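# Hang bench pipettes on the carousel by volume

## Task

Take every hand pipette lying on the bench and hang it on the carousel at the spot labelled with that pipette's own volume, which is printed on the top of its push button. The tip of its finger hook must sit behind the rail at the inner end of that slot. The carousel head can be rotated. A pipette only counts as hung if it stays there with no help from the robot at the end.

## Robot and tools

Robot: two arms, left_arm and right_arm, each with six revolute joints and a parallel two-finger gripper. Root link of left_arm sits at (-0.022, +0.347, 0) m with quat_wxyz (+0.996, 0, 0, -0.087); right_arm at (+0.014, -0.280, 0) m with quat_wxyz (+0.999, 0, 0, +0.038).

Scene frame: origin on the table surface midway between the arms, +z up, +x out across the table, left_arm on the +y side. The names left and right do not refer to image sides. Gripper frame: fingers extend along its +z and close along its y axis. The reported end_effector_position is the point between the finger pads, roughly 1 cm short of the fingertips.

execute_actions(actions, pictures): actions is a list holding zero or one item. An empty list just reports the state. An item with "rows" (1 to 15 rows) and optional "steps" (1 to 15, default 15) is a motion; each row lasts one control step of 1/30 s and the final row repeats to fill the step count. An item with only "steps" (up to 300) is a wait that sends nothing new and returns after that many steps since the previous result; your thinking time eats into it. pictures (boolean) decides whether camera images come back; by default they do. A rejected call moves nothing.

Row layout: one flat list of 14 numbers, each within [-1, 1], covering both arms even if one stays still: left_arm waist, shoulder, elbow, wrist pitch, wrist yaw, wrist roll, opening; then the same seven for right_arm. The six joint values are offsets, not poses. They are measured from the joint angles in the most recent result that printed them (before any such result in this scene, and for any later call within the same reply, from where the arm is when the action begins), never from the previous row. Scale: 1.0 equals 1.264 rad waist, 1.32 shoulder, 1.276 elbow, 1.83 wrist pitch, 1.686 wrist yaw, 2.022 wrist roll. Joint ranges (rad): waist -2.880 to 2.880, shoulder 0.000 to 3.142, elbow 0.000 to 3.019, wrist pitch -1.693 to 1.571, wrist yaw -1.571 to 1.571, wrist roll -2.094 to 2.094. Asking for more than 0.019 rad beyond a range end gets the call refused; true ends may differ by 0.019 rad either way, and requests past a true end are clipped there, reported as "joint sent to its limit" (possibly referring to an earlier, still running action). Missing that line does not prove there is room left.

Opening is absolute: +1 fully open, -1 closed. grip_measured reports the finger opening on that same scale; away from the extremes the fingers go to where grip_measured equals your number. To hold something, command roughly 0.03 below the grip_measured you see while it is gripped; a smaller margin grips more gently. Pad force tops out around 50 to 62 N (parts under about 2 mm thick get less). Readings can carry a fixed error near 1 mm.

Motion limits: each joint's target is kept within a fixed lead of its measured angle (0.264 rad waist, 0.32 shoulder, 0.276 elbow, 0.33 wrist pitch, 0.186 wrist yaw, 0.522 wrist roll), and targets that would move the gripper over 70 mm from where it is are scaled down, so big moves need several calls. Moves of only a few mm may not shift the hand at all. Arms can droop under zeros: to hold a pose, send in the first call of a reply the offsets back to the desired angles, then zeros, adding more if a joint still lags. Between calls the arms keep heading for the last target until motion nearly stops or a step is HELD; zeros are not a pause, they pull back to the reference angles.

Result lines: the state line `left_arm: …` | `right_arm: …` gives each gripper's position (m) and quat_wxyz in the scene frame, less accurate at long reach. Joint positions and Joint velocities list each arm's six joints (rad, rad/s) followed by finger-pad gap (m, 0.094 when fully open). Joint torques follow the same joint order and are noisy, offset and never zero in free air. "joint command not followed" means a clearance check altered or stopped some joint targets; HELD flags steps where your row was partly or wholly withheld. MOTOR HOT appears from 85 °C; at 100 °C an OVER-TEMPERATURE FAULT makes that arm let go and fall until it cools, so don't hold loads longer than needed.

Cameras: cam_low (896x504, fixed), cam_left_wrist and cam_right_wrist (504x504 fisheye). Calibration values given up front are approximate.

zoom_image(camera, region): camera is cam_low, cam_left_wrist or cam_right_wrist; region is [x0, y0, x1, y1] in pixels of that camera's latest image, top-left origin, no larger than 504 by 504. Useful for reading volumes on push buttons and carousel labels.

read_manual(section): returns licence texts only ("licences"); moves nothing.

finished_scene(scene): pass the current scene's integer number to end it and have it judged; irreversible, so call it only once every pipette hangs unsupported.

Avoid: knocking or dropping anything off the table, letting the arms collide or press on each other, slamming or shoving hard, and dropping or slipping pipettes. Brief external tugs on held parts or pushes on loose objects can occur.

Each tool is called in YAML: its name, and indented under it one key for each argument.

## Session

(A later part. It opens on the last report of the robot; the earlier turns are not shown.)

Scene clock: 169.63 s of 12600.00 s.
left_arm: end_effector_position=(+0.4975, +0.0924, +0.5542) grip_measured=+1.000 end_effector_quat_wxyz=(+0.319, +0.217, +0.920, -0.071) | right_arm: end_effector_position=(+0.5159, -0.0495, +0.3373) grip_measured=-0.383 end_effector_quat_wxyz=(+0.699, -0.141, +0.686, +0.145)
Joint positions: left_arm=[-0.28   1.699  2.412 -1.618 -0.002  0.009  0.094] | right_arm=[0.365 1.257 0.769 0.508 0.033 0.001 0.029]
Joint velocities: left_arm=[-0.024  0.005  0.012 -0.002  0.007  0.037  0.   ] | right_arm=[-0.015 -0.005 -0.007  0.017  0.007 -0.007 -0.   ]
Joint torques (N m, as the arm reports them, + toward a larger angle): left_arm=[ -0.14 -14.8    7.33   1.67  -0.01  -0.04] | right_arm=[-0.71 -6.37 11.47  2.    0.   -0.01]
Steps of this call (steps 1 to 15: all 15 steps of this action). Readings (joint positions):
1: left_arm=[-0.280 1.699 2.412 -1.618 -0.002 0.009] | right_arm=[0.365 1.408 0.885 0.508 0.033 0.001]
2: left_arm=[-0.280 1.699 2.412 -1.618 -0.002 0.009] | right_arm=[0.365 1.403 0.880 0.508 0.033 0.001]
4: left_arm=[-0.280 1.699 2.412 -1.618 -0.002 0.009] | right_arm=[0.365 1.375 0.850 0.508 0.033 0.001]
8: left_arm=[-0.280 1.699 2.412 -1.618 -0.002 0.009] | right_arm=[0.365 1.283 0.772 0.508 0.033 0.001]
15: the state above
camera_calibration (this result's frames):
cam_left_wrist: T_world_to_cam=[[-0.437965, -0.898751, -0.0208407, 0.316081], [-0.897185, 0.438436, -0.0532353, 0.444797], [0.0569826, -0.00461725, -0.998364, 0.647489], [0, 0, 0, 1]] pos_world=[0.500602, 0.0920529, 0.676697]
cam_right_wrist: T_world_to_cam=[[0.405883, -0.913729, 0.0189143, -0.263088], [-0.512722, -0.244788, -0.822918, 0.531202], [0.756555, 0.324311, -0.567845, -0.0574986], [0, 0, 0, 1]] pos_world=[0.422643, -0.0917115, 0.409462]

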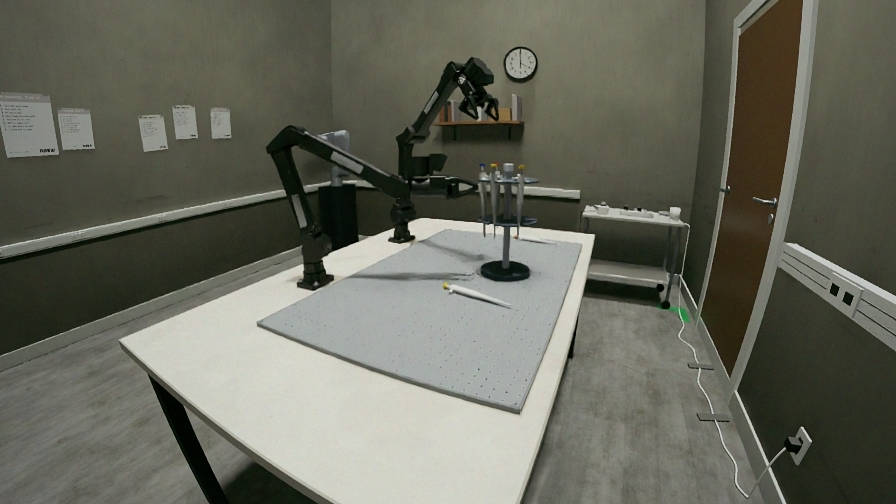

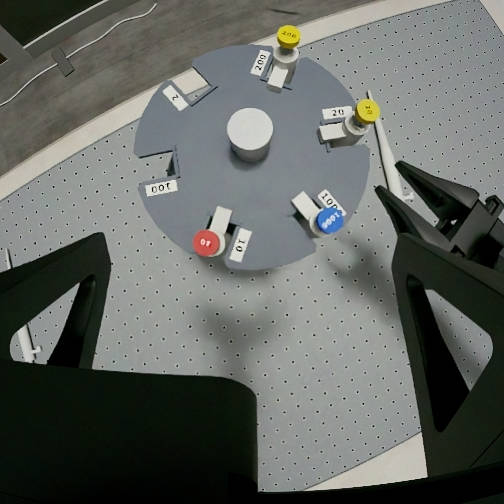

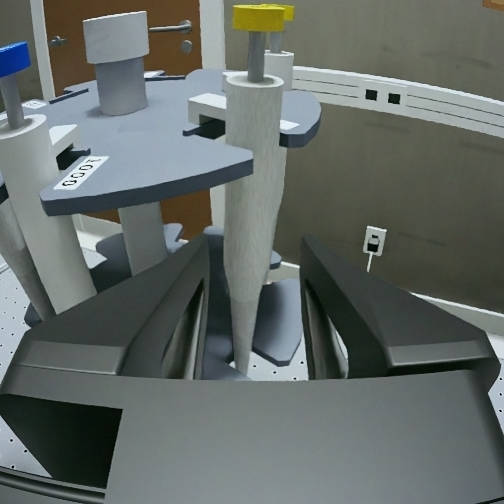

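execute_actions:
  actions:
    - {"rows":[[0,0,0,0,0,0,1,-0.045,0,0.02,0,-0.03,0,-1]]}
  pictures: false

execute_actions:
  actions:
    - {"rows":[[0,0,0,0,0,0,1,0,0.03,0.04,0,0,0,-1],[0,0,0,0,0,0,1,0,0.05,0.055,0,0,0,-1],[0,0,0,0,0,0,1,0,0.07,0.075,0,0,0,-1],[0,0,0,0,0,0,1,0,0.088,0.095,0,0,0,-1]]}

execute_actions:
  actions:
    - {"rows":[[0,0,0,0,0,0,1,0.01,0,0.02,0,0,0,-1],[0,0,0,0,0,0,1,0.015,0,0.02,0,0,0,-1],[0,0,0,0,0,0,1,0.02,0,0.02,0,0,0,-1],[0,0,0,0,0,0,1,0.025,0,0.02,0,0,0,-1],[0,0,0,0,0,0,1,0.03,0,0.02,0,0,0,-1]]}

Scene clock: 178.07 s of 12600.00 s.
left_arm: end_effector_position=(+0.4975, +0.0924, +0.5542) grip_measured=+1.000 end_effector_quat_wxyz=(+0.319, +0.217, +0.920, -0.071) | right_arm: end_effector_position=(+0.5241, -0.0680, +0.3373) grip_measured=-0.983 end_effector_quat_wxyz=(+0.699, -0.141, +0.686, +0.144)
Joint positions: left_arm=[-0.28   1.699  2.412 -1.618 -0.002  0.009  0.094] | right_arm=[ 0.313  1.257  0.769  0.508 -0.015  0.001  0.001]
Joint velocities: left_arm=[-0.005  0.015 -0.012  0.007  0.051  0.022  0.   ] | right_arm=[-0.005 -0.015  0.012 -0.002 -0.037  0.051 -0.001]
Joint torques (N m, as the arm reports them, + toward a larger angle): left_arm=[ -0.09 -14.78   7.38   1.62   0.    -0.03] | right_arm=[-0.76 -6.94 12.22  1.94 -0.11 -0.01]
Steps of this call (steps 1 to 15: the robot went on to your last target; steps 16 to 90: nothing new was sent; then 4.93 s passed at rest; steps 91 to 105: all 15 steps of this action). Readings (joint positions):
91: left_arm=[-0.280 1.699 2.412 -1.618 -0.002 0.009] | right_arm=[0.361 1.257 0.769 0.508 0.009 0.001]
92: left_arm=[-0.280 1.699 2.412 -1.618 -0.002 0.009] | right_arm=[0.355 1.257 0.769 0.508 -0.007 0.001]
94: left_arm=[-0.280 1.699 2.412 -1.618 -0.002 0.009] | right_arm=[0.337 1.257 0.769 0.508 -0.014 0.001]
98: left_arm=[-0.280 1.699 2.412 -1.618 -0.002 0.009] | right_arm=[0.314 1.257 0.769 0.508 -0.014 0.001]
105: the state above

Scene clock: 178.57 s of 12600.00 s.
left_arm: end_effector_position=(+0.4975, +0.0924, +0.5542) grip_measured=+1.000 end_effector_quat_wxyz=(+0.319, +0.217, +0.920, -0.071) | right_arm: end_effector_position=(+0.5604, -0.0531, +0.3178) grip_measured=-0.983 end_effector_quat_wxyz=(+0.686, -0.143, +0.700, +0.141)
Joint positions: left_arm=[-0.28   1.699  2.412 -1.618 -0.002  0.009  0.094] | right_arm=[ 0.313  1.379  0.851  0.508 -0.015  0.001  0.001]
Joint velocities: left_arm=[-0.005 -0.005 -0.017 -0.007  0.037 -0.007  0.   ] | right_arm=[-0.005 -0.005  0.012  0.012  0.066 -0.007  0.   ]
Joint torques (N m, as the arm reports them, + toward a larger angle): left_arm=[ -0.35 -14.74   7.34   1.65   0.    -0.03] | right_arm=[-0.52 -8.83 13.21  2.08  0.   -0.01]
Steps of this call (steps 1 to 15: all 15 steps of this action). Readings (joint positions):
1: left_arm=[-0.280 1.699 2.412 -1.618 -0.002 0.009] | right_arm=[0.313 1.259 0.769 0.508 -0.015 0.001]
2: left_arm=[-0.280 1.699 2.412 -1.618 -0.002 0.009] | right_arm=[0.313 1.264 0.773 0.508 -0.015 0.001]
4: left_arm=[-0.280 1.699 2.412 -1.618 -0.002 0.009] | right_arm=[0.313 1.295 0.797 0.508 -0.015 0.001]
8: left_arm=[-0.280 1.699 2.412 -1.618 -0.002 0.009] | right_arm=[0.313 1.368 0.850 0.508 -0.015 0.001]
15: the state above
camera_calibration (this result's frames):
cam_left_wrist: T_world_to_cam=[[-0.437965, -0.898751, -0.0208407, 0.316081], [-0.897185, 0.438436, -0.0532353, 0.444797], [0.0569826, -0.00461725, -0.998364, 0.647489], [0, 0, 0, 1]] pos_world=[0.500602, 0.0920529, 0.676697]
cam_right_wrist: T_world_to_cam=[[0.403089, -0.914966, 0.0188797, -0.282581], [-0.543118, -0.255774, -0.799751, 0.546195], [0.736574, 0.312117, -0.600034, -0.0802554], [0, 0, 0, 1]] pos_world=[0.469668, -0.0938007, 0.394]

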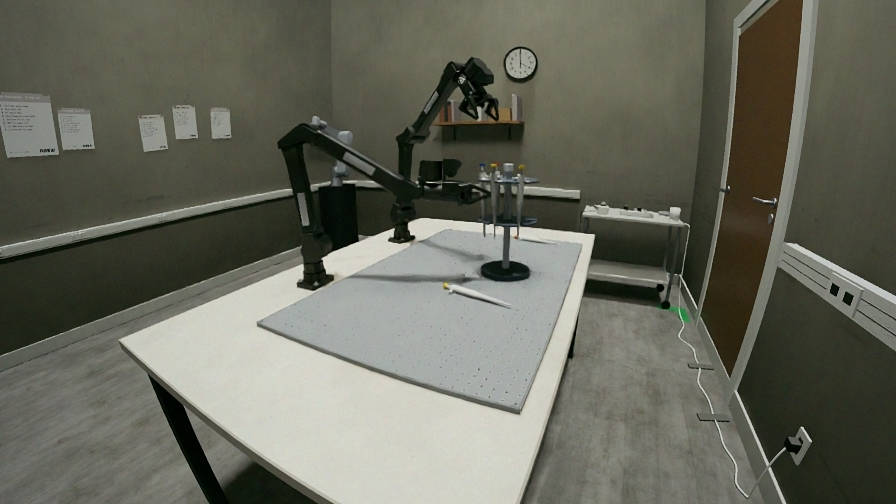

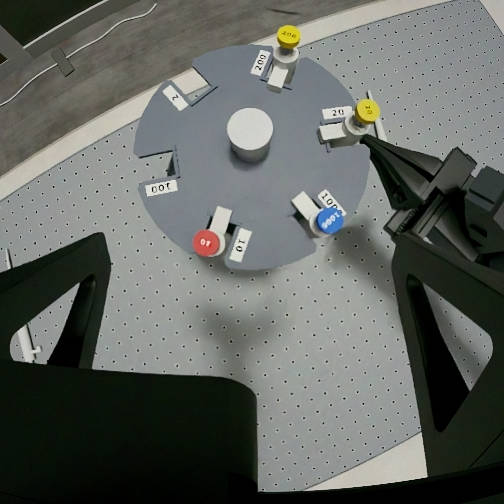

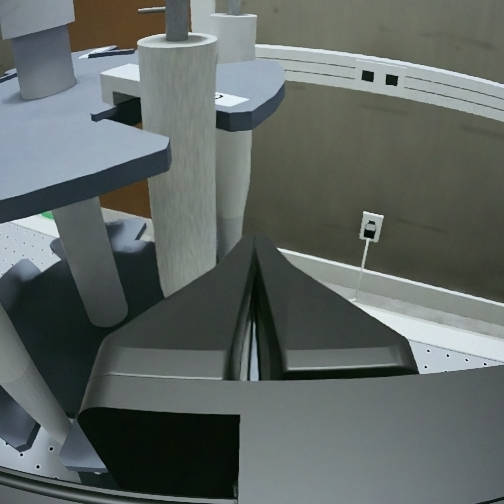

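Scene clock: 179.07 s of 12600.00 s.
left_arm: end_effector_position=(+0.4975, +0.0924, +0.5542) grip_measured=+1.000 end_effector_quat_wxyz=(+0.319, +0.217, +0.920, -0.071) | right_arm: end_effector_position=(+0.5537, -0.0375, +0.3178) grip_measured=-0.983 end_effector_quat_wxyz=(+0.684, -0.153, +0.697, +0.151)
Joint positions: left_arm=[-0.28   1.699  2.412 -1.618 -0.002  0.009  0.094] | right_arm=[ 0.342  1.379  0.851  0.508 -0.015  0.001  0.001]
Joint velocities: left_arm=[-0.005  0.005 -0.002  0.002 -0.022  0.022  0.   ] | right_arm=[ 0.005 -0.005 -0.002 -0.012  0.022 -0.007 -0.   ]
Joint torques (N m, as the arm reports them, + toward a larger angle): left_arm=[ -0.16 -14.64   7.33   1.63   0.01  -0.03] | right_arm=[ 0.7  -8.2  12.26  1.94 -0.01 -0.01]
Steps of this call (steps 1 to 15: all 15 steps of this action). Readings (joint positions):
1: left_arm=[-0.280 1.699 2.412 -1.618 -0.002 0.009] | right_arm=[0.313 1.379 0.851 0.508 -0.015 0.001]
2: left_arm=[-0.280 1.699 2.412 -1.618 -0.002 0.009] | right_arm=[0.313 1.379 0.851 0.508 -0.015 0.001]
4: left_arm=[-0.280 1.699 2.412 -1.618 -0.002 0.009] | right_arm=[0.316 1.379 0.851 0.508 -0.015 0.001]
8: left_arm=[-0.280 1.699 2.412 -1.618 -0.002 0.009] | right_arm=[0.333 1.379 0.851 0.508 -0.015 0.001]
15: the state above
camera_calibration (this result's frames):
cam_left_wrist: T_world_to_cam=[[-0.437965, -0.898751, -0.0208407, 0.316081], [-0.897185, 0.438436, -0.0532353, 0.444797], [0.0569826, -0.00461725, -0.998364, 0.647489], [0, 0, 0, 1]] pos_world=[0.500602, 0.0920529, 0.676697]
cam_right_wrist: T_world_to_cam=[[0.429098, -0.90306, 0.0188797, -0.279598], [-0.535579, -0.271206, -0.799751, 0.541771], [0.727344, 0.33306, -0.600034, -0.0742645], [0, 0, 0, 1]] pos_world=[0.464152, -0.0808281, 0.394]

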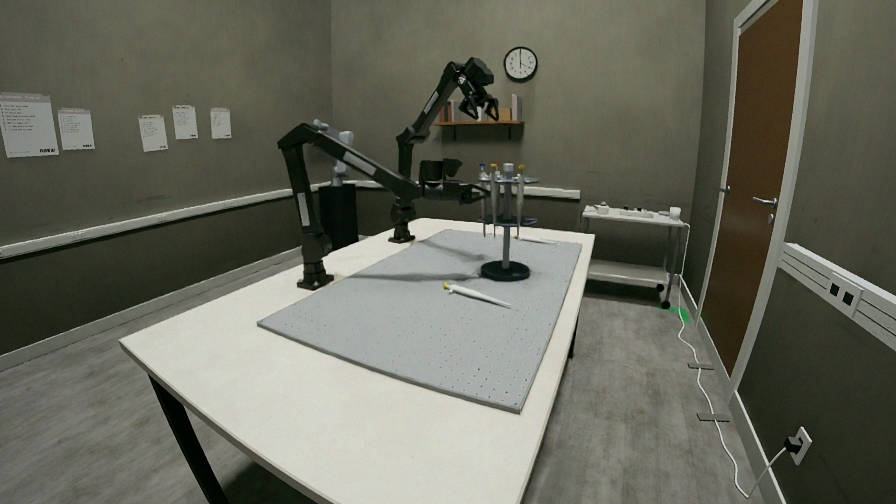

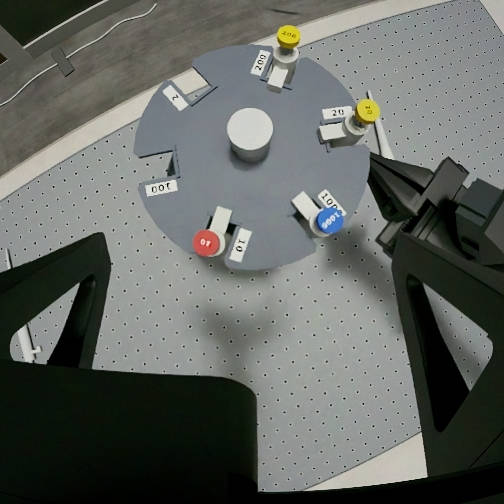

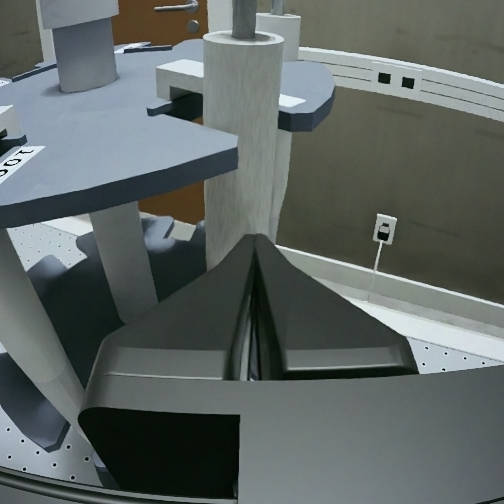

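zoom_image:
  camera: "cam_right_wrist"
  region: [130, 40, 250, 140]

Region (130, 40, 250, 140) of cam_right_wrist's 504x504 image, scaled by 4.200, with more detail than that image has.

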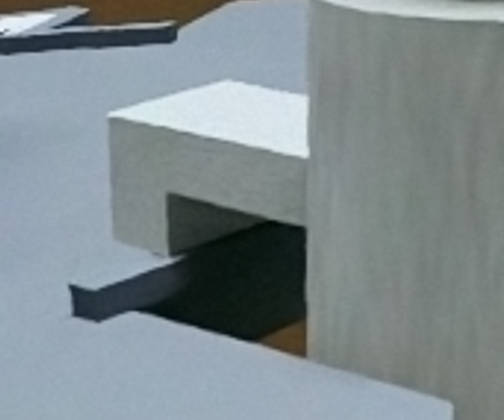

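execute_actions:
  actions:
    - {"rows":[[0.377,0,0,0.55,0.84,0,-1,0,-0.12,-0.07,0,0,0,-1]]}
  pictures: false

execute_actions:
  actions:
    - {"steps":40}
  pictures: false

execute_actions:
  actions:
    - {"rows":[[0,0.06,-0.77,0.545,0,0,-1,0,0,0.02,0,0,0,-1]]}
  pictures: false

execute_actions:
  actions:
    - {"steps":40}

Scene clock: 211.20 s of 12600.00 s.
left_arm: end_effector_position=(+0.5873, +0.2244, +0.7382) grip_measured=-0.992 end_effector_quat_wxyz=(+0.626, +0.311, +0.642, -0.315) | right_arm: end_effector_position=(+0.5041, -0.0596, +0.3476) grip_measured=-0.983 end_effector_quat_wxyz=(+0.705, -0.149, +0.676, +0.155)
Joint positions: left_arm=[ 0.204  1.704  2.406 -0.733  0.947  0.009  0.   ] | right_arm=[ 0.342  1.207  0.742  0.508 -0.015  0.001  0.001]
Joint velocities: left_arm=[ 0.777 -0.015 -0.002  1.844  2.469  0.007  0.   ] | right_arm=[-0.015  0.015  0.002 -0.002  0.007  0.022  0.   ]
Joint torques (N m, as the arm reports them, + toward a larger angle): left_arm=[ -4.42 -15.6    8.06   1.09  -0.01  -0.03] | right_arm=[-0.58 -5.97 12.02  1.82 -0.01 -0.01]
Steps of this call (steps 1 to 15: the robot went on to your last target; steps 16 to 90: nothing new was sent; then 28.63 s passed at rest; steps 91 to 105: all 15 steps of this action). Readings (joint positions):
91: left_arm=[-0.271 1.699 2.410 -1.595 0.046 0.009] | right_arm=[0.342 1.369 0.840 0.508 -0.015 0.001]
92: left_arm=[-0.257 1.699 2.410 -1.546 0.101 0.009] | right_arm=[0.342 1.345 0.814 0.508 -0.015 0.001]
94: left_arm=[-0.206 1.699 2.410 -1.446 0.204 0.009] | right_arm=[0.342 1.281 0.760 0.508 -0.015 0.001]
98: left_arm=[-0.064 1.699 2.410 -1.251 0.401 0.009] | right_arm=[0.342 1.210 0.742 0.508 -0.015 0.001]
105: the state above

Scene clock: 212.53 s of 12600.00 s.
left_arm: end_effector_position=(+0.5129, +0.1901, +0.7521) grip_measured=-0.992 end_effector_quat_wxyz=(+0.566, +0.472, +0.521, -0.431) | right_arm: end_effector_position=(+0.5042, -0.0596, +0.3474) grip_measured=-0.983 end_effector_quat_wxyz=(+0.705, -0.149, +0.676, +0.155)
Joint positions: left_arm=[ 0.201  1.702  2.406 -0.628  1.412  0.009  0.   ] | right_arm=[ 0.342  1.208  0.742  0.508 -0.015  0.001  0.001]
Joint velocities: left_arm=[ 0.015 -0.015  0.022  0.017 -0.007  0.007  0.   ] | right_arm=[-0.005 -0.015  0.002  0.022 -0.066  0.022  0.   ]
Joint torques (N m, as the arm reports them, + toward a larger angle): left_arm=[ -0.44 -15.14   7.68   2.18   0.02  -0.04] | right_arm=[-0.64 -5.5  11.79  1.93 -0.01 -0.01]
Steps of this call (steps 1 to 30: the robot went on to your last target; steps 31 to 40: nothing new was sent). Readings (joint positions):
1: left_arm=[0.226 1.704 2.406 -0.685 1.045 0.009] | right_arm=[0.342 1.207 0.742 0.508 -0.015 0.001]
2: left_arm=[0.238 1.702 2.406 -0.657 1.144 0.009] | right_arm=[0.342 1.207 0.742 0.508 -0.015 0.001]
4: left_arm=[0.240 1.702 2.406 -0.634 1.337 0.009] | right_arm=[0.342 1.208 0.742 0.508 -0.015 0.001]
8: left_arm=[0.211 1.702 2.406 -0.628 1.410 0.009] | right_arm=[0.342 1.208 0.742 0.508 -0.015 0.001]
40: the state above
All arms were judged still, so your last target was given up. Only a new action makes them travel on or press farther. Fingers that are still opening or closing keep moving.

Scene clock: 213.03 s of 12600.00 s.
left_arm: end_effector_position=(+0.6098, +0.1926, +0.5442) grip_measured=-0.992 end_effector_quat_wxyz=(+0.578, +0.482, +0.508, -0.420) | right_arm: end_effector_position=(+0.5042, -0.0596, +0.3474) grip_measured=-0.983 end_effector_quat_wxyz=(+0.705, -0.149, +0.676, +0.155)
Joint positions: left_arm=[0.201 1.724 1.822 0.025 1.411 0.009 0.   ] | right_arm=[ 0.342  1.208  0.742  0.508 -0.015  0.001  0.001]
Joint velocities: left_arm=[-0.015  0.132 -1.399  1.477  0.022 -0.037 -0.   ] | right_arm=[-0.015 -0.005 -0.002  0.002 -0.081 -0.007  0.001]
Joint torques (N m, as the arm reports them, + toward a larger angle): left_arm=[ -0.13 -15.73   8.75   1.61  -0.05  -0.05] | right_arm=[-0.58 -6.35 12.33  1.94 -0.01 -0.01]
Steps of this call (steps 1 to 15: all 15 steps of this action). Readings (joint positions):
1: left_arm=[0.201 1.700 2.385 -0.600 1.412 0.009] | right_arm=[0.342 1.208 0.742 0.508 -0.015 0.001]
2: left_arm=[0.201 1.690 2.353 -0.551 1.413 0.009] | right_arm=[0.342 1.208 0.742 0.508 -0.015 0.001]
4: left_arm=[0.201 1.687 2.287 -0.463 1.413 0.009] | right_arm=[0.342 1.208 0.742 0.508 -0.015 0.001]
8: left_arm=[0.201 1.694 2.134 -0.297 1.413 0.009] | right_arm=[0.342 1.208 0.742 0.508 -0.015 0.001]
15: the state above

Scene clock: 214.37 s of 12600.00 s.
left_arm: end_effector_position=(+0.6119, +0.1927, +0.3291) grip_measured=-0.992 end_effector_quat_wxyz=(+0.533, +0.443, +0.555, -0.460) | right_arm: end_effector_position=(+0.5042, -0.0596, +0.3474) grip_measured=-0.983 end_effector_quat_wxyz=(+0.705, -0.149, +0.676, +0.155)
Joint positions: left_arm=[0.201 1.807 1.407 0.353 1.411 0.009 0.   ] | right_arm=[ 0.342  1.208  0.742  0.508 -0.015  0.001  0.001]
Joint velocities: left_arm=[-0.015 -0.015  0.007 -0.002  0.007  0.022 -0.   ] | right_arm=[-0.005  0.005 -0.027  0.002  0.081  0.022  0.   ]
Joint torques (N m, as the arm reports them, + toward a larger angle): left_arm=[ -0.1  -20.84   9.78   2.24   0.07  -0.04] | right_arm=[-0.59 -6.37 12.33  1.94 -0.01 -0.01]
Steps of this call (steps 1 to 30: the robot went on to your last target; steps 31 to 40: nothing new was sent). Readings (joint positions):
1: left_arm=[0.201 1.728 1.772 0.076 1.411 0.009] | right_arm=[0.342 1.208 0.742 0.508 -0.015 0.001]
2: left_arm=[0.201 1.733 1.720 0.124 1.411 0.009] | right_arm=[0.342 1.208 0.742 0.508 -0.015 0.001]
4: left_arm=[0.201 1.741 1.617 0.199 1.410 0.009] | right_arm=[0.342 1.208 0.742 0.508 -0.015 0.001]
8: left_arm=[0.201 1.769 1.441 0.318 1.411 0.009] | right_arm=[0.342 1.208 0.742 0.508 -0.015 0.001]
40: the state above
All arms were judged still, so your last target was given up. Only a new action makes them travel on or press farther. Fingers that are still opening or closing keep moving.
camera_calibration (this result's frames):
cam_left_wrist: T_world_to_cam=[[-0.97936, -0.199018, 0.0353109, 0.629555], [-0.144106, 0.564997, -0.812411, 0.256159], [0.141734, -0.800731, -0.582015, 0.381258], [0, 0, 0, 1]] pos_world=[0.599438, 0.285849, 0.407774]
cam_right_wrist: T_world_to_cam=[[0.427982, -0.903557, 0.0204, -0.278795], [-0.489113, -0.250538, -0.835464, 0.523166], [0.76, 0.347586, -0.549167, -0.0464255], [0, 0, 0, 1]] pos_world=[0.41049, -0.104697, 0.417278]

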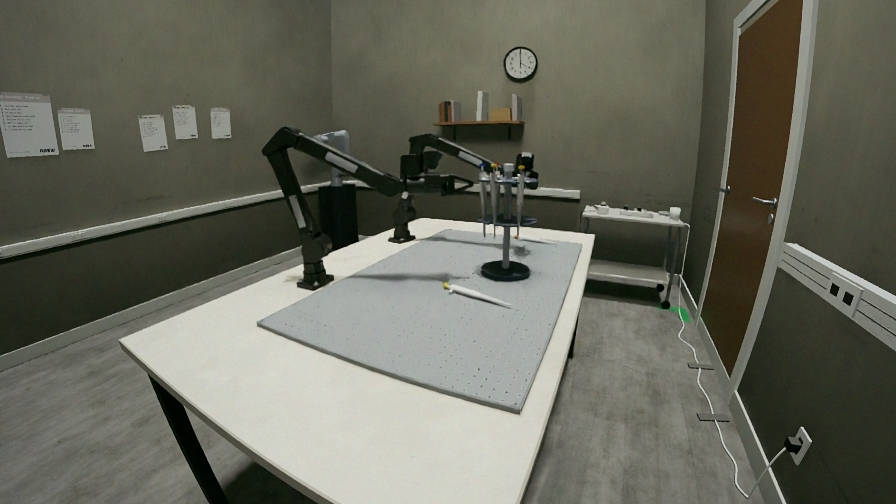

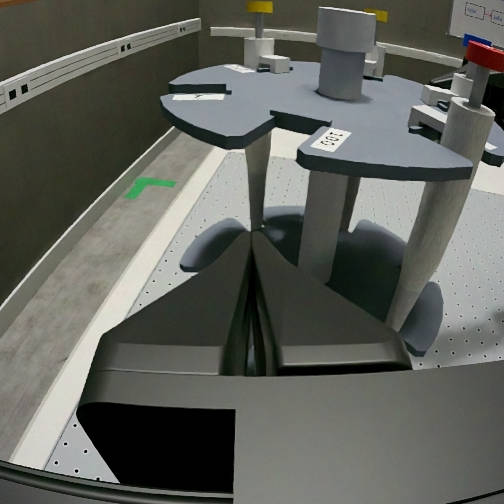

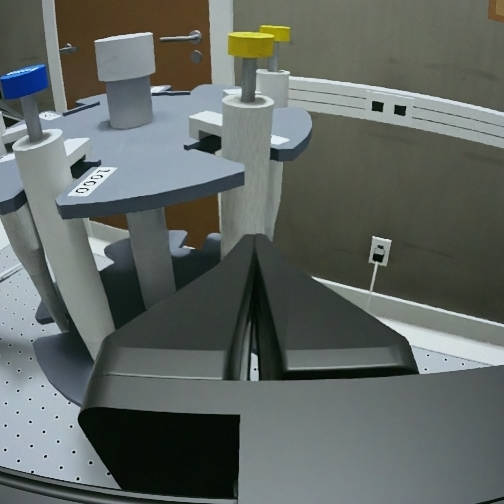

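execute_actions:
  actions:
    - {"rows":[[0,-0.05,-0.012,0.022,0,0,-1,0,0,0.02,0,0,0,-1]]}

execute_actions:
  actions:
    - {"rows":[[-0.02,-0.01,0.01,0.005,-0.01,0,-1,0,0,0.02,0,0,0,-1],[-0.03,-0.01,0.01,0.005,-0.02,0,-1,0,0,0.02,0,0,0,-1],[-0.045,-0.01,0.01,0.005,-0.03,0,-1,0,0,0.02,0,0,0,-1],[-0.058,-0.01,0.01,0.005,-0.035,0,-1,0,0,0.02,0,0,0,-1]]}

Scene clock: 219.87 s of 12600.00 s.
left_arm: end_effector_position=(+0.6015, +0.1924, +0.3501) grip_measured=-0.992 end_effector_quat_wxyz=(+0.547, +0.455, +0.541, -0.448) | right_arm: end_effector_position=(+0.5042, -0.0596, +0.3474) grip_measured=-0.983 end_effector_quat_wxyz=(+0.705, -0.149, +0.676, +0.155)
Joint positions: left_arm=[0.201 1.766 1.394 0.378 1.411 0.009 0.   ] | right_arm=[ 0.342  1.208  0.742  0.508 -0.015  0.001  0.001]
Joint velocities: left_arm=[-0.005 -0.005 -0.002 -0.002  0.022  0.037  0.   ] | right_arm=[-0.005 -0.015 -0.007  0.002 -0.066 -0.022 -0.001]
Joint torques (N m, as the arm reports them, + toward a larger angle): left_arm=[ -0.06 -20.     8.33   2.11  -0.01  -0.04] | right_arm=[-0.57 -6.38 12.33  1.93  0.   -0.01]
Steps of this call (steps 1 to 90: nothing new was sent; then 2.00 s passed at rest; steps 91 to 105: all 15 steps of this action). Readings (joint positions):
91: left_arm=[0.201 1.805 1.405 0.357 1.411 0.009] | right_arm=[0.342 1.208 0.742 0.508 -0.015 0.001]
92: left_arm=[0.201 1.802 1.401 0.363 1.411 0.009] | right_arm=[0.342 1.208 0.742 0.508 -0.015 0.001]
94: left_arm=[0.201 1.792 1.394 0.370 1.411 0.009] | right_arm=[0.342 1.208 0.742 0.508 -0.015 0.001]
98: left_arm=[0.201 1.774 1.394 0.376 1.411 0.009] | right_arm=[0.342 1.208 0.742 0.508 -0.015 0.001]
105: the state above
camera_calibration (this result's frames):
cam_left_wrist: T_world_to_cam=[[-0.97986, -0.199031, -0.0161461, 0.636869], [-0.101504, 0.566085, -0.818074, 0.248043], [0.171962, -0.799959, -0.574887, 0.373938], [0, 0, 0, 1]] pos_world=[0.584917, 0.285478, 0.428173]
cam_right_wrist: T_world_to_cam=[[0.427982, -0.903557, 0.0204, -0.278795], [-0.489113, -0.250538, -0.835464, 0.523166], [0.76, 0.347586, -0.549167, -0.0464255], [0, 0, 0, 1]] pos_world=[0.41049, -0.104697, 0.417278]

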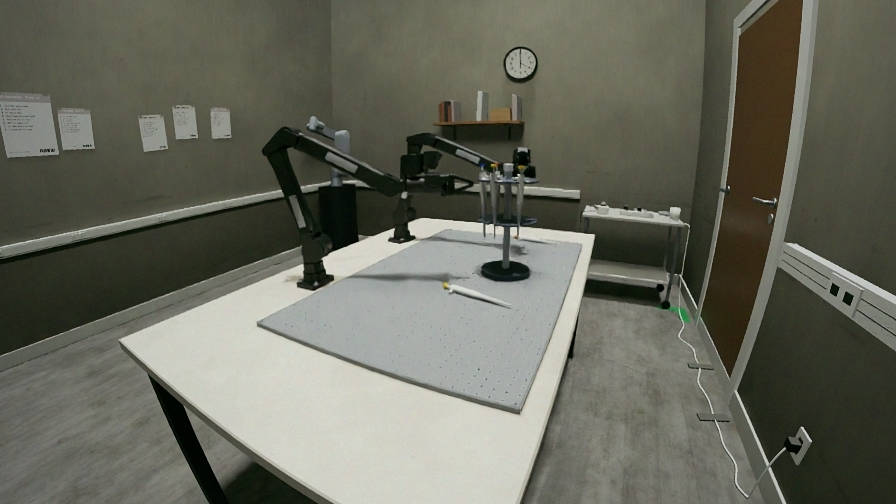

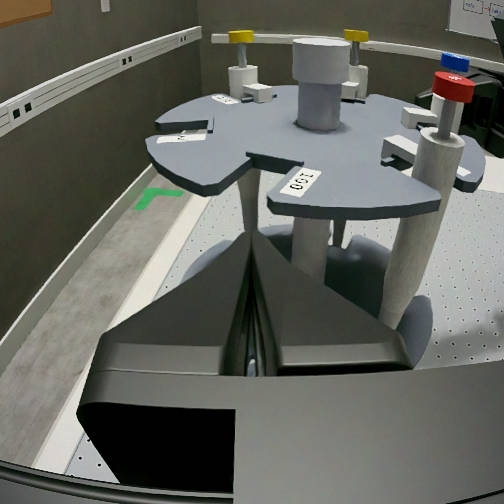

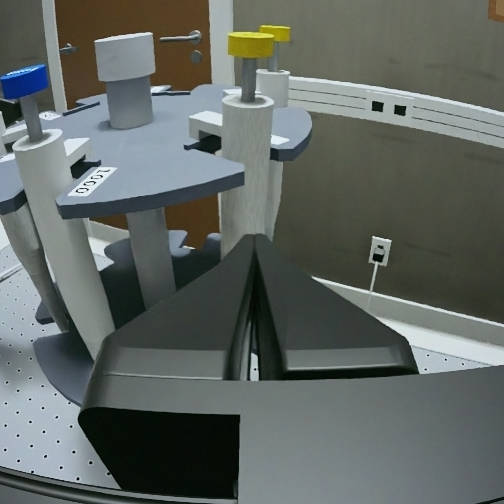

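Scene clock: 220.37 s of 12600.00 s.
left_arm: end_effector_position=(+0.6001, +0.1529, +0.3502) grip_measured=-0.992 end_effector_quat_wxyz=(+0.546, +0.457, +0.539, -0.450) | right_arm: end_effector_position=(+0.5042, -0.0596, +0.3474) grip_measured=-0.983 end_effector_quat_wxyz=(+0.705, -0.149, +0.676, +0.155)
Joint positions: left_arm=[0.134 1.766 1.394 0.378 1.351 0.009 0.   ] | right_arm=[ 0.342  1.208  0.742  0.508 -0.015  0.001  0.001]
Joint velocities: left_arm=[-0.015 -0.015  0.017 -0.007  0.051  0.037  0.   ] | right_arm=[-0.015 -0.005 -0.012  0.012  0.037  0.007  0.   ]
Joint torques (N m, as the arm reports them, + toward a larger angle): left_arm=[ -0.59 -19.2    9.51   1.94   0.03  -0.03] | right_arm=[-0.6  -6.34 12.32  1.93 -0.01 -0.01]
Steps of this call (steps 1 to 15: all 15 steps of this action). Readings (joint positions):
1: left_arm=[0.200 1.766 1.394 0.378 1.404 0.009] | right_arm=[0.342 1.208 0.742 0.508 -0.015 0.001]
2: left_arm=[0.198 1.766 1.394 0.378 1.391 0.009] | right_arm=[0.342 1.208 0.742 0.508 -0.015 0.001]
4: left_arm=[0.189 1.766 1.394 0.378 1.363 0.009] | right_arm=[0.342 1.208 0.742 0.508 -0.015 0.001]
8: left_arm=[0.151 1.766 1.394 0.378 1.355 0.009] | right_arm=[0.342 1.208 0.742 0.508 -0.015 0.001]
15: the state above
camera_calibration (this result's frames):
cam_left_wrist: T_world_to_cam=[[-0.981131, -0.192676, -0.0160847, 0.627382], [-0.0978328, 0.566484, -0.818245, 0.268087], [0.166768, -0.801231, -0.574645, 0.345855], [0, 0, 0, 1]] pos_world=[0.584094, 0.246125, 0.428196]
cam_right_wrist: T_world_to_cam=[[0.427982, -0.903557, 0.0204, -0.278795], [-0.489113, -0.250538, -0.835464, 0.523166], [0.76, 0.347586, -0.549167, -0.0464255], [0, 0, 0, 1]] pos_world=[0.41049, -0.104697, 0.417278]

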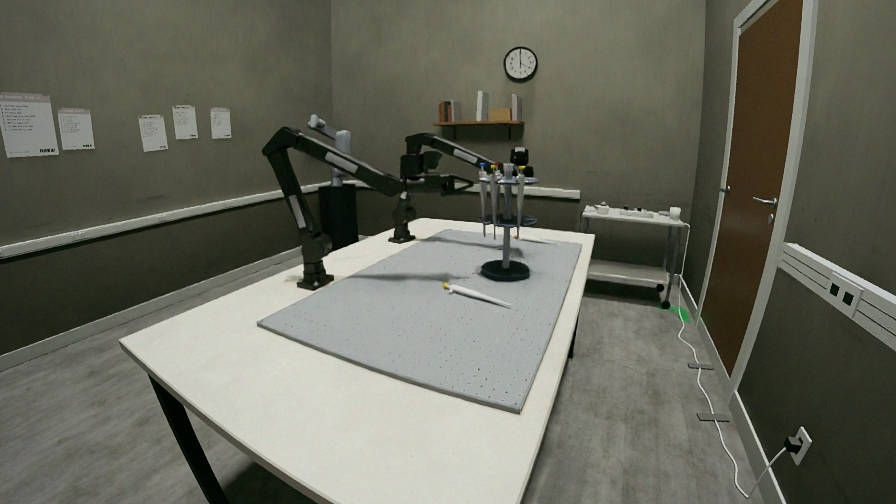

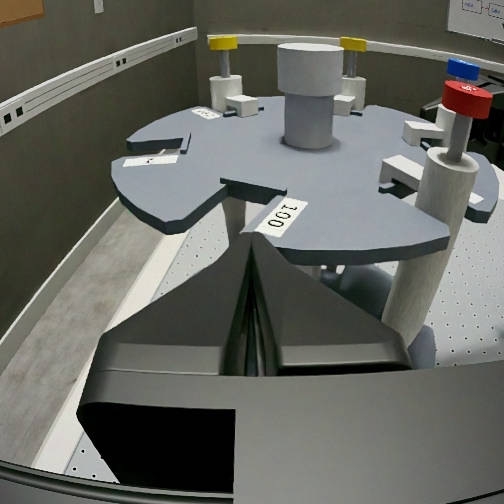

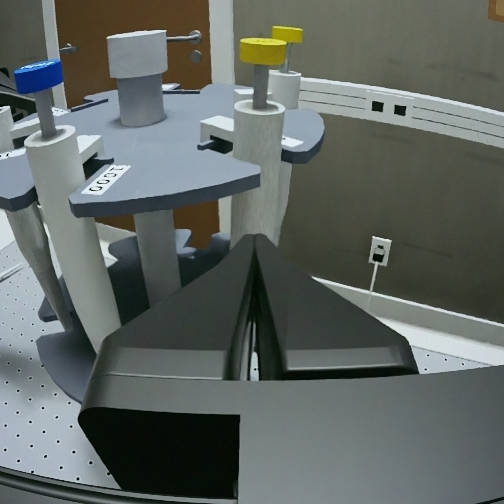

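execute_actions:
  actions:
    - {"rows":[[0.025,-0.01,0.01,0.005,0,0,-1,0,0,0.02,0,0,0,-1]],"steps":10}
  pictures: false

execute_actions:
  actions:
    - {"rows":[[0,-0.01,0.01,0.005,-0.035,0,-1,0,0,0.02,0,0,0,-1]],"steps":10}

Scene clock: 223.23 s of 12600.00 s.
left_arm: end_effector_position=(+0.6047, +0.1684, +0.3502) grip_measured=-0.992 end_effector_quat_wxyz=(+0.552, +0.450, +0.545, -0.443) | right_arm: end_effector_position=(+0.5042, -0.0596, +0.3474) grip_measured=-0.983 end_effector_quat_wxyz=(+0.705, -0.149, +0.676, +0.155)
Joint positions: left_arm=[0.159 1.766 1.394 0.378 1.351 0.009 0.   ] | right_arm=[ 0.342  1.208  0.742  0.508 -0.015  0.001  0.001]
Joint velocities: left_arm=[-0.005 -0.015  0.002 -0.002  0.007 -0.007 -0.001] | right_arm=[-0.015  0.005 -0.002 -0.002  0.081  0.066  0.   ]
Joint torques (N m, as the arm reports them, + toward a larger angle): left_arm=[  0.29 -19.08   9.57   1.94   0.    -0.04] | right_arm=[-0.62 -6.39 12.33  1.93  0.   -0.01]
Steps of this call (steps 1 to 15: the robot went on to your last target; steps 16 to 76: nothing new was sent; steps 77 to 86: all 10 steps of this action). Readings (joint positions):
77: left_arm=[0.136 1.766 1.394 0.378 1.351 0.009] | right_arm=[0.342 1.208 0.742 0.508 -0.015 0.001]
78: left_arm=[0.138 1.766 1.394 0.378 1.351 0.009] | right_arm=[0.342 1.208 0.742 0.508 -0.015 0.001]
80: left_arm=[0.146 1.766 1.394 0.378 1.351 0.009] | right_arm=[0.342 1.208 0.742 0.508 -0.015 0.001]
84: left_arm=[0.159 1.766 1.394 0.378 1.351 0.009] | right_arm=[0.342 1.208 0.742 0.508 -0.015 0.001]
86: the state above

Scene clock: 223.57 s of 12600.00 s.
left_arm: end_effector_position=(+0.6142, +0.1707, +0.3502) grip_measured=-0.992 end_effector_quat_wxyz=(+0.564, +0.434, +0.557, -0.427) | right_arm: end_effector_position=(+0.5042, -0.0596, +0.3474) grip_measured=-0.983 end_effector_quat_wxyz=(+0.705, -0.149, +0.676, +0.155)
Joint positions: left_arm=[0.159 1.766 1.394 0.378 1.294 0.009 0.   ] | right_arm=[ 0.342  1.208  0.742  0.508 -0.015  0.001  0.001]
Joint velocities: left_arm=[-0.005 -0.015 -0.007 -0.007  0.007 -0.007  0.   ] | right_arm=[ 0.005 -0.015 -0.012 -0.007 -0.037 -0.051  0.   ]
Joint torques (N m, as the arm reports them, + toward a larger angle): left_arm=[ -0.44 -19.11   9.45   1.99  -0.09  -0.04] | right_arm=[-0.57 -6.36 12.33  1.93  0.   -0.01]
Steps of this call (steps 1 to 10: all 10 steps of this action). Readings (joint positions):
1: left_arm=[0.159 1.766 1.394 0.378 1.325 0.009] | right_arm=[0.342 1.208 0.742 0.508 -0.015 0.001]
2: left_arm=[0.159 1.766 1.394 0.378 1.305 0.009] | right_arm=[0.342 1.208 0.742 0.508 -0.015 0.001]
4: left_arm=[0.159 1.766 1.394 0.378 1.295 0.009] | right_arm=[0.342 1.208 0.742 0.508 -0.015 0.001]
8: left_arm=[0.159 1.766 1.394 0.378 1.294 0.009] | right_arm=[0.342 1.208 0.742 0.508 -0.015 0.001]
10: the state above
camera_calibration (this result's frames):
cam_left_wrist: T_world_to_cam=[[-0.962151, -0.272045, -0.0160101, 0.646515], [-0.143698, 0.556386, -0.818405, 0.289413], [0.23155, -0.785129, -0.574419, 0.315117], [0, 0, 0, 1]] pos_world=[0.590668, 0.262263, 0.428217]
cam_right_wrist: T_world_to_cam=[[0.427982, -0.903557, 0.0204, -0.278795], [-0.489113, -0.250538, -0.835464, 0.523166], [0.76, 0.347586, -0.549167, -0.0464255], [0, 0, 0, 1]] pos_world=[0.41049, -0.104697, 0.417278]

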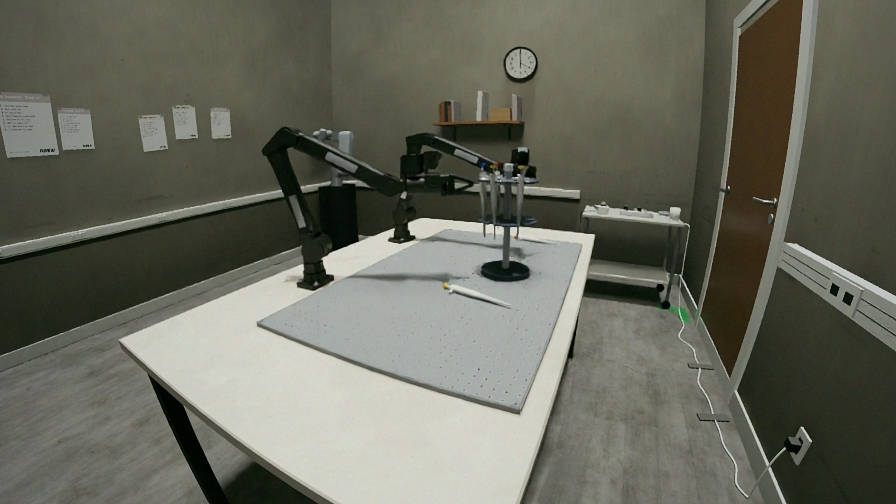

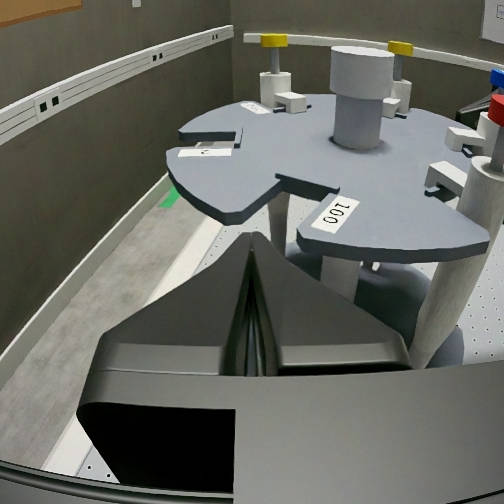

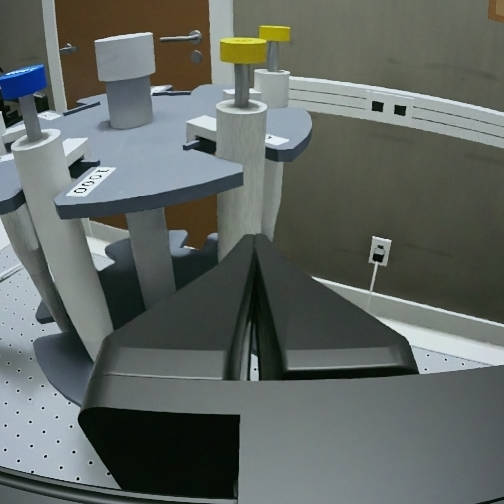

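execute_actions:
  actions:
    - {"rows":[[-0.015,-0.01,0.01,0.005,0,0,-1,0,0,0.02,0,0,0,-1],[-0.025,-0.01,0.01,0.005,0,0,-1,0,0,0.02,0,0,0,-1],[-0.035,-0.01,0.01,0.005,0,0,-1,0,0,0.02,0,0,0,-1],[-0.043,-0.01,0.01,0.005,0,0,-1,0,0,0.02,0,0,0,-1]]}

Scene clock: 226.07 s of 12600.00 s.
left_arm: end_effector_position=(+0.6052, +0.1401, +0.3502) grip_measured=-0.992 end_effector_quat_wxyz=(+0.554, +0.447, +0.547, -0.440) | right_arm: end_effector_position=(+0.5042, -0.0596, +0.3474) grip_measured=-0.983 end_effector_quat_wxyz=(+0.705, -0.149, +0.676, +0.155)
Joint positions: left_arm=[0.111 1.766 1.394 0.378 1.293 0.009 0.   ] | right_arm=[ 0.342  1.208  0.742  0.508 -0.015  0.001  0.001]
Joint velocities: left_arm=[-0.005  0.005  0.012 -0.012  0.022 -0.051 -0.001] | right_arm=[-0.005  0.015 -0.027  0.017  0.022 -0.007  0.   ]
Joint torques (N m, as the arm reports them, + toward a larger angle): left_arm=[ -0.57 -18.97   9.56   2.02   0.07  -0.02] | right_arm=[-0.58 -6.38 12.33  1.93  0.   -0.01]
Steps of this call (steps 1 to 15: the robot went on to your last target; steps 16 to 60: nothing new was sent; steps 61 to 75: all 15 steps of this action). Readings (joint positions):
61: left_arm=[0.159 1.766 1.394 0.378 1.294 0.009] | right_arm=[0.342 1.208 0.742 0.508 -0.015 0.001]
62: left_arm=[0.158 1.766 1.394 0.378 1.294 0.009] | right_arm=[0.342 1.208 0.742 0.508 -0.015 0.001]
64: left_arm=[0.152 1.766 1.394 0.378 1.294 0.009] | right_arm=[0.342 1.208 0.742 0.508 -0.015 0.001]
68: left_arm=[0.126 1.766 1.394 0.378 1.293 0.009] | right_arm=[0.342 1.208 0.742 0.508 -0.015 0.001]
75: the state above
camera_calibration (this result's frames):
cam_left_wrist: T_world_to_cam=[[-0.973853, -0.226616, -0.0160079, 0.630246], [-0.117443, 0.562507, -0.818409, 0.288368], [0.194469, -0.79513, -0.574413, 0.317064], [0, 0, 0, 1]] pos_world=[0.585974, 0.232722, 0.428218]
cam_right_wrist: T_world_to_cam=[[0.427982, -0.903557, 0.0204, -0.278795], [-0.489113, -0.250538, -0.835464, 0.523166], [0.76, 0.347586, -0.549167, -0.0464255], [0, 0, 0, 1]] pos_world=[0.41049, -0.104697, 0.417278]

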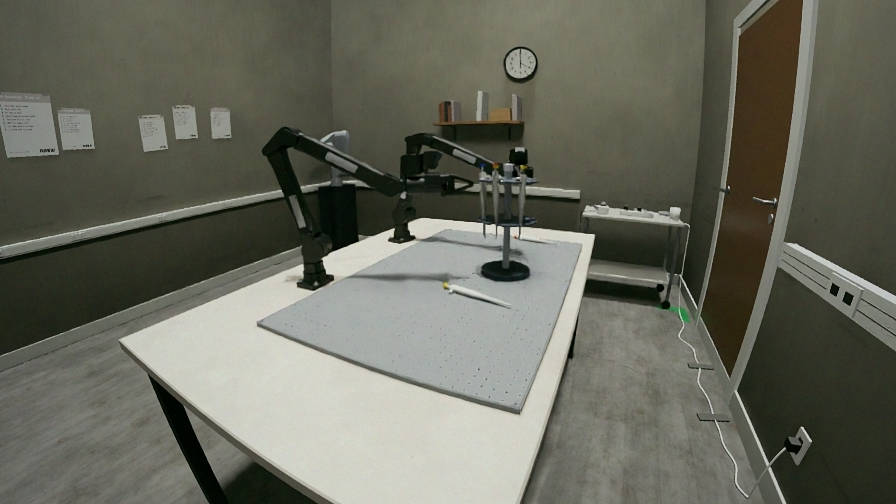

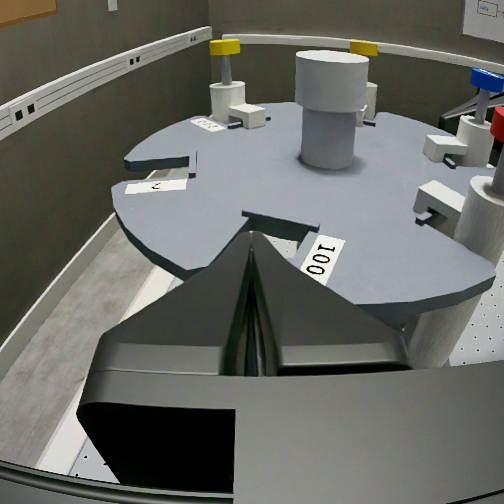

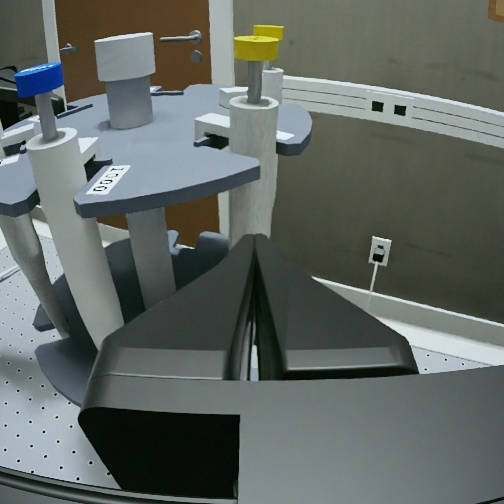

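execute_actions:
  actions:
    - {"rows":[[-0.005,-0.035,-0.025,0.008,-0.005,0,-1,-0.04,0,0.02,0,0,0,-1],[-0.01,-0.053,-0.05,0.012,-0.02,0,-1,-0.08,0,0.02,0,0,0,-1],[-0.014,-0.07,-0.075,0.016,-0.04,0,-1,-0.12,0,0.02,0,0,0,-1],[-0.019,-0.088,-0.1,0.02,-0.06,0,-1,-0.16,0,0.02,0,0,0,-1],[-0.024,-0.105,-0.125,0.024,-0.08,0,-1,-0.2,0,0.02,0,0,0,-1],[-0.029,-0.123,-0.15,0.028,-0.1,0,-1,-0.24,0,0.02,0,0,0,-1],[-0.033,-0.14,-0.175,0.032,-0.12,0,-1,-0.28,0,0.02,0,0,0,-1],[-0.038,-0.158,-0.197,0.036,-0.14,0,-1,-0.32,0,0.02,0,0,0,-1],[-0.038,-0.158,-0.197,0.036,-0.16,0,-1,-0.32,0,0.02,0,0,0,-1]]}
  pictures: false

execute_actions:
  actions:
    - {"steps":15}

Scene clock: 233.00 s of 12600.00 s.
left_arm: end_effector_position=(+0.5625, +0.1393, +0.3377) grip_measured=-0.992 end_effector_quat_wxyz=(+0.590, +0.376, +0.605, -0.379) | right_arm: end_effector_position=(+0.5514, -0.2891, +0.3474) grip_measured=-0.983 end_effector_quat_wxyz=(+0.722, +0.003, +0.692, -0.003)
Joint positions: left_arm=[0.074 1.585 1.136 0.42  1.025 0.009 0.   ] | right_arm=[-0.096  1.208  0.742  0.508 -0.011  0.001  0.001]
Joint velocities: left_arm=[-0.015  0.005  0.002  0.027  0.022  0.007 -0.001] | right_arm=[ 0.054 -0.015  0.017  0.007  0.022 -0.037 -0.   ]
Joint torques (N m, as the arm reports them, + toward a larger angle): left_arm=[ -0.95 -17.11   8.99   2.67  -0.07  -0.03] | right_arm=[ 2.49 -6.25 12.34  1.94 -0.08  0.  ]
Steps of this call (steps 1 to 15: the robot went on to your last target; steps 16 to 90: nothing new was sent; then 3.43 s passed at rest; steps 91 to 105: all 15 steps of this action). Readings (joint positions):
91: left_arm=[0.111 1.765 1.391 0.378 1.289 0.009] | right_arm=[0.339 1.208 0.742 0.508 -0.015 0.001]
92: left_arm=[0.111 1.759 1.378 0.379 1.273 0.009] | right_arm=[0.331 1.208 0.742 0.508 -0.016 0.001]
94: left_arm=[0.110 1.732 1.327 0.387 1.215 0.009] | right_arm=[0.283 1.208 0.742 0.508 -0.018 0.001]
98: left_arm=[0.102 1.646 1.193 0.409 1.085 0.009] | right_arm=[0.109 1.208 0.742 0.508 -0.018 0.001]
105: the state above

Scene clock: 233.50 s of 12600.00 s.
left_arm: end_effector_position=(+0.5625, +0.1391, +0.3377) grip_measured=-0.992 end_effector_quat_wxyz=(+0.590, +0.376, +0.605, -0.379) | right_arm: end_effector_position=(+0.5514, -0.2765, +0.3474) grip_measured=-0.983 end_effector_quat_wxyz=(+0.722, -0.005, +0.692, +0.006)
Joint positions: left_arm=[0.074 1.585 1.136 0.42  1.025 0.009 0.   ] | right_arm=[-0.073  1.208  0.742  0.508 -0.013  0.001  0.001]
Joint velocities: left_arm=[-0.005 -0.015  0.002 -0.002 -0.095  0.022  0.001] | right_arm=[-0.015  0.005 -0.002  0.012 -0.081  0.037 -0.   ]
Joint torques (N m, as the arm reports them, + toward a larger angle): left_arm=[ -0.88 -17.12   8.96   2.71  -0.07  -0.04] | right_arm=[ 0.36 -6.37 12.33  1.93 -0.09 -0.01]
Steps of this call (steps 1 to 15: the robot went on to your last target). Readings (joint positions):
1: left_arm=[0.074 1.585 1.136 0.420 1.025 0.009] | right_arm=[-0.092 1.208 0.742 0.508 -0.011 0.001]
2: left_arm=[0.074 1.585 1.136 0.420 1.025 0.009] | right_arm=[-0.088 1.208 0.742 0.508 -0.011 0.001]
4: left_arm=[0.074 1.585 1.136 0.420 1.025 0.009] | right_arm=[-0.079 1.208 0.742 0.508 -0.012 0.001]
8: left_arm=[0.074 1.585 1.136 0.420 1.025 0.009] | right_arm=[-0.073 1.208 0.742 0.508 -0.013 0.001]
15: the state above
camera_calibration (this result's frames):
cam_left_wrist: T_world_to_cam=[[-0.896235, -0.44339, 0.0129752, 0.564941], [-0.270151, 0.522395, -0.808778, 0.361901], [0.351826, -0.728361, -0.587971, 0.224094], [0, 0, 0, 1]] pos_world=[0.525246, 0.224655, 0.417128]
cam_right_wrist: T_world_to_cam=[[0.0250175, -0.999481, 0.0203032, -0.299343], [-0.548683, -0.0307052, -0.835466, 0.585571], [0.835656, 0.00976126, -0.549166, -0.142078], [0, 0, 0, 1]] pos_world=[0.44751, -0.279821, 0.417278]

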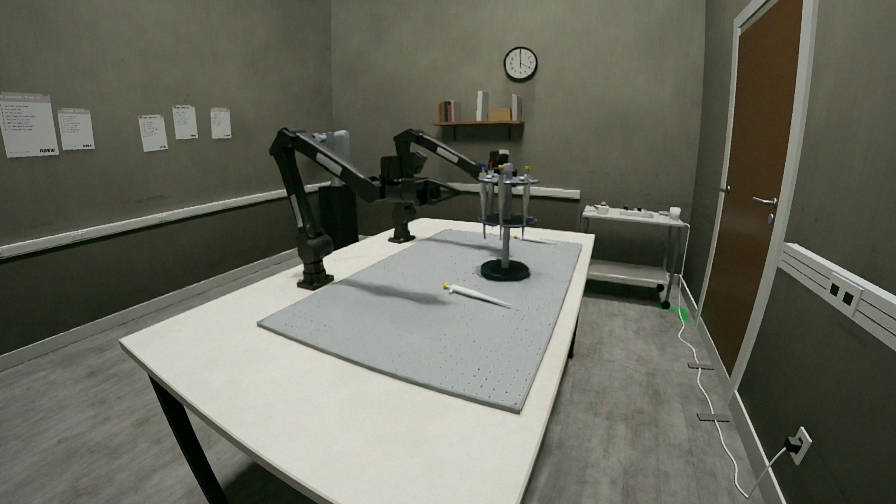

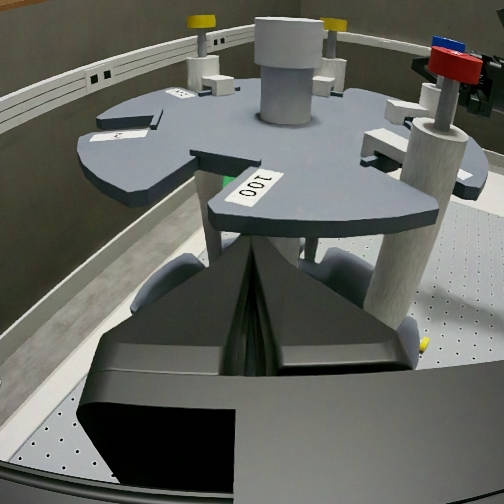

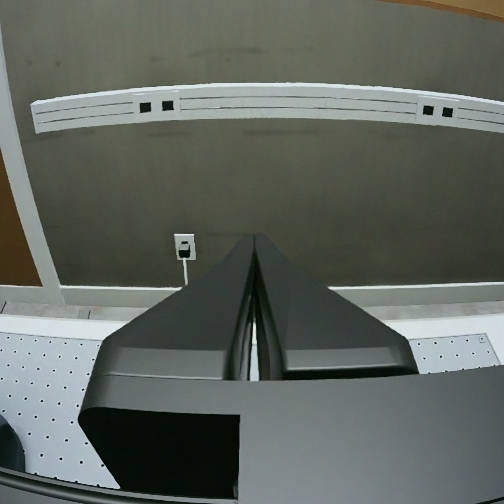

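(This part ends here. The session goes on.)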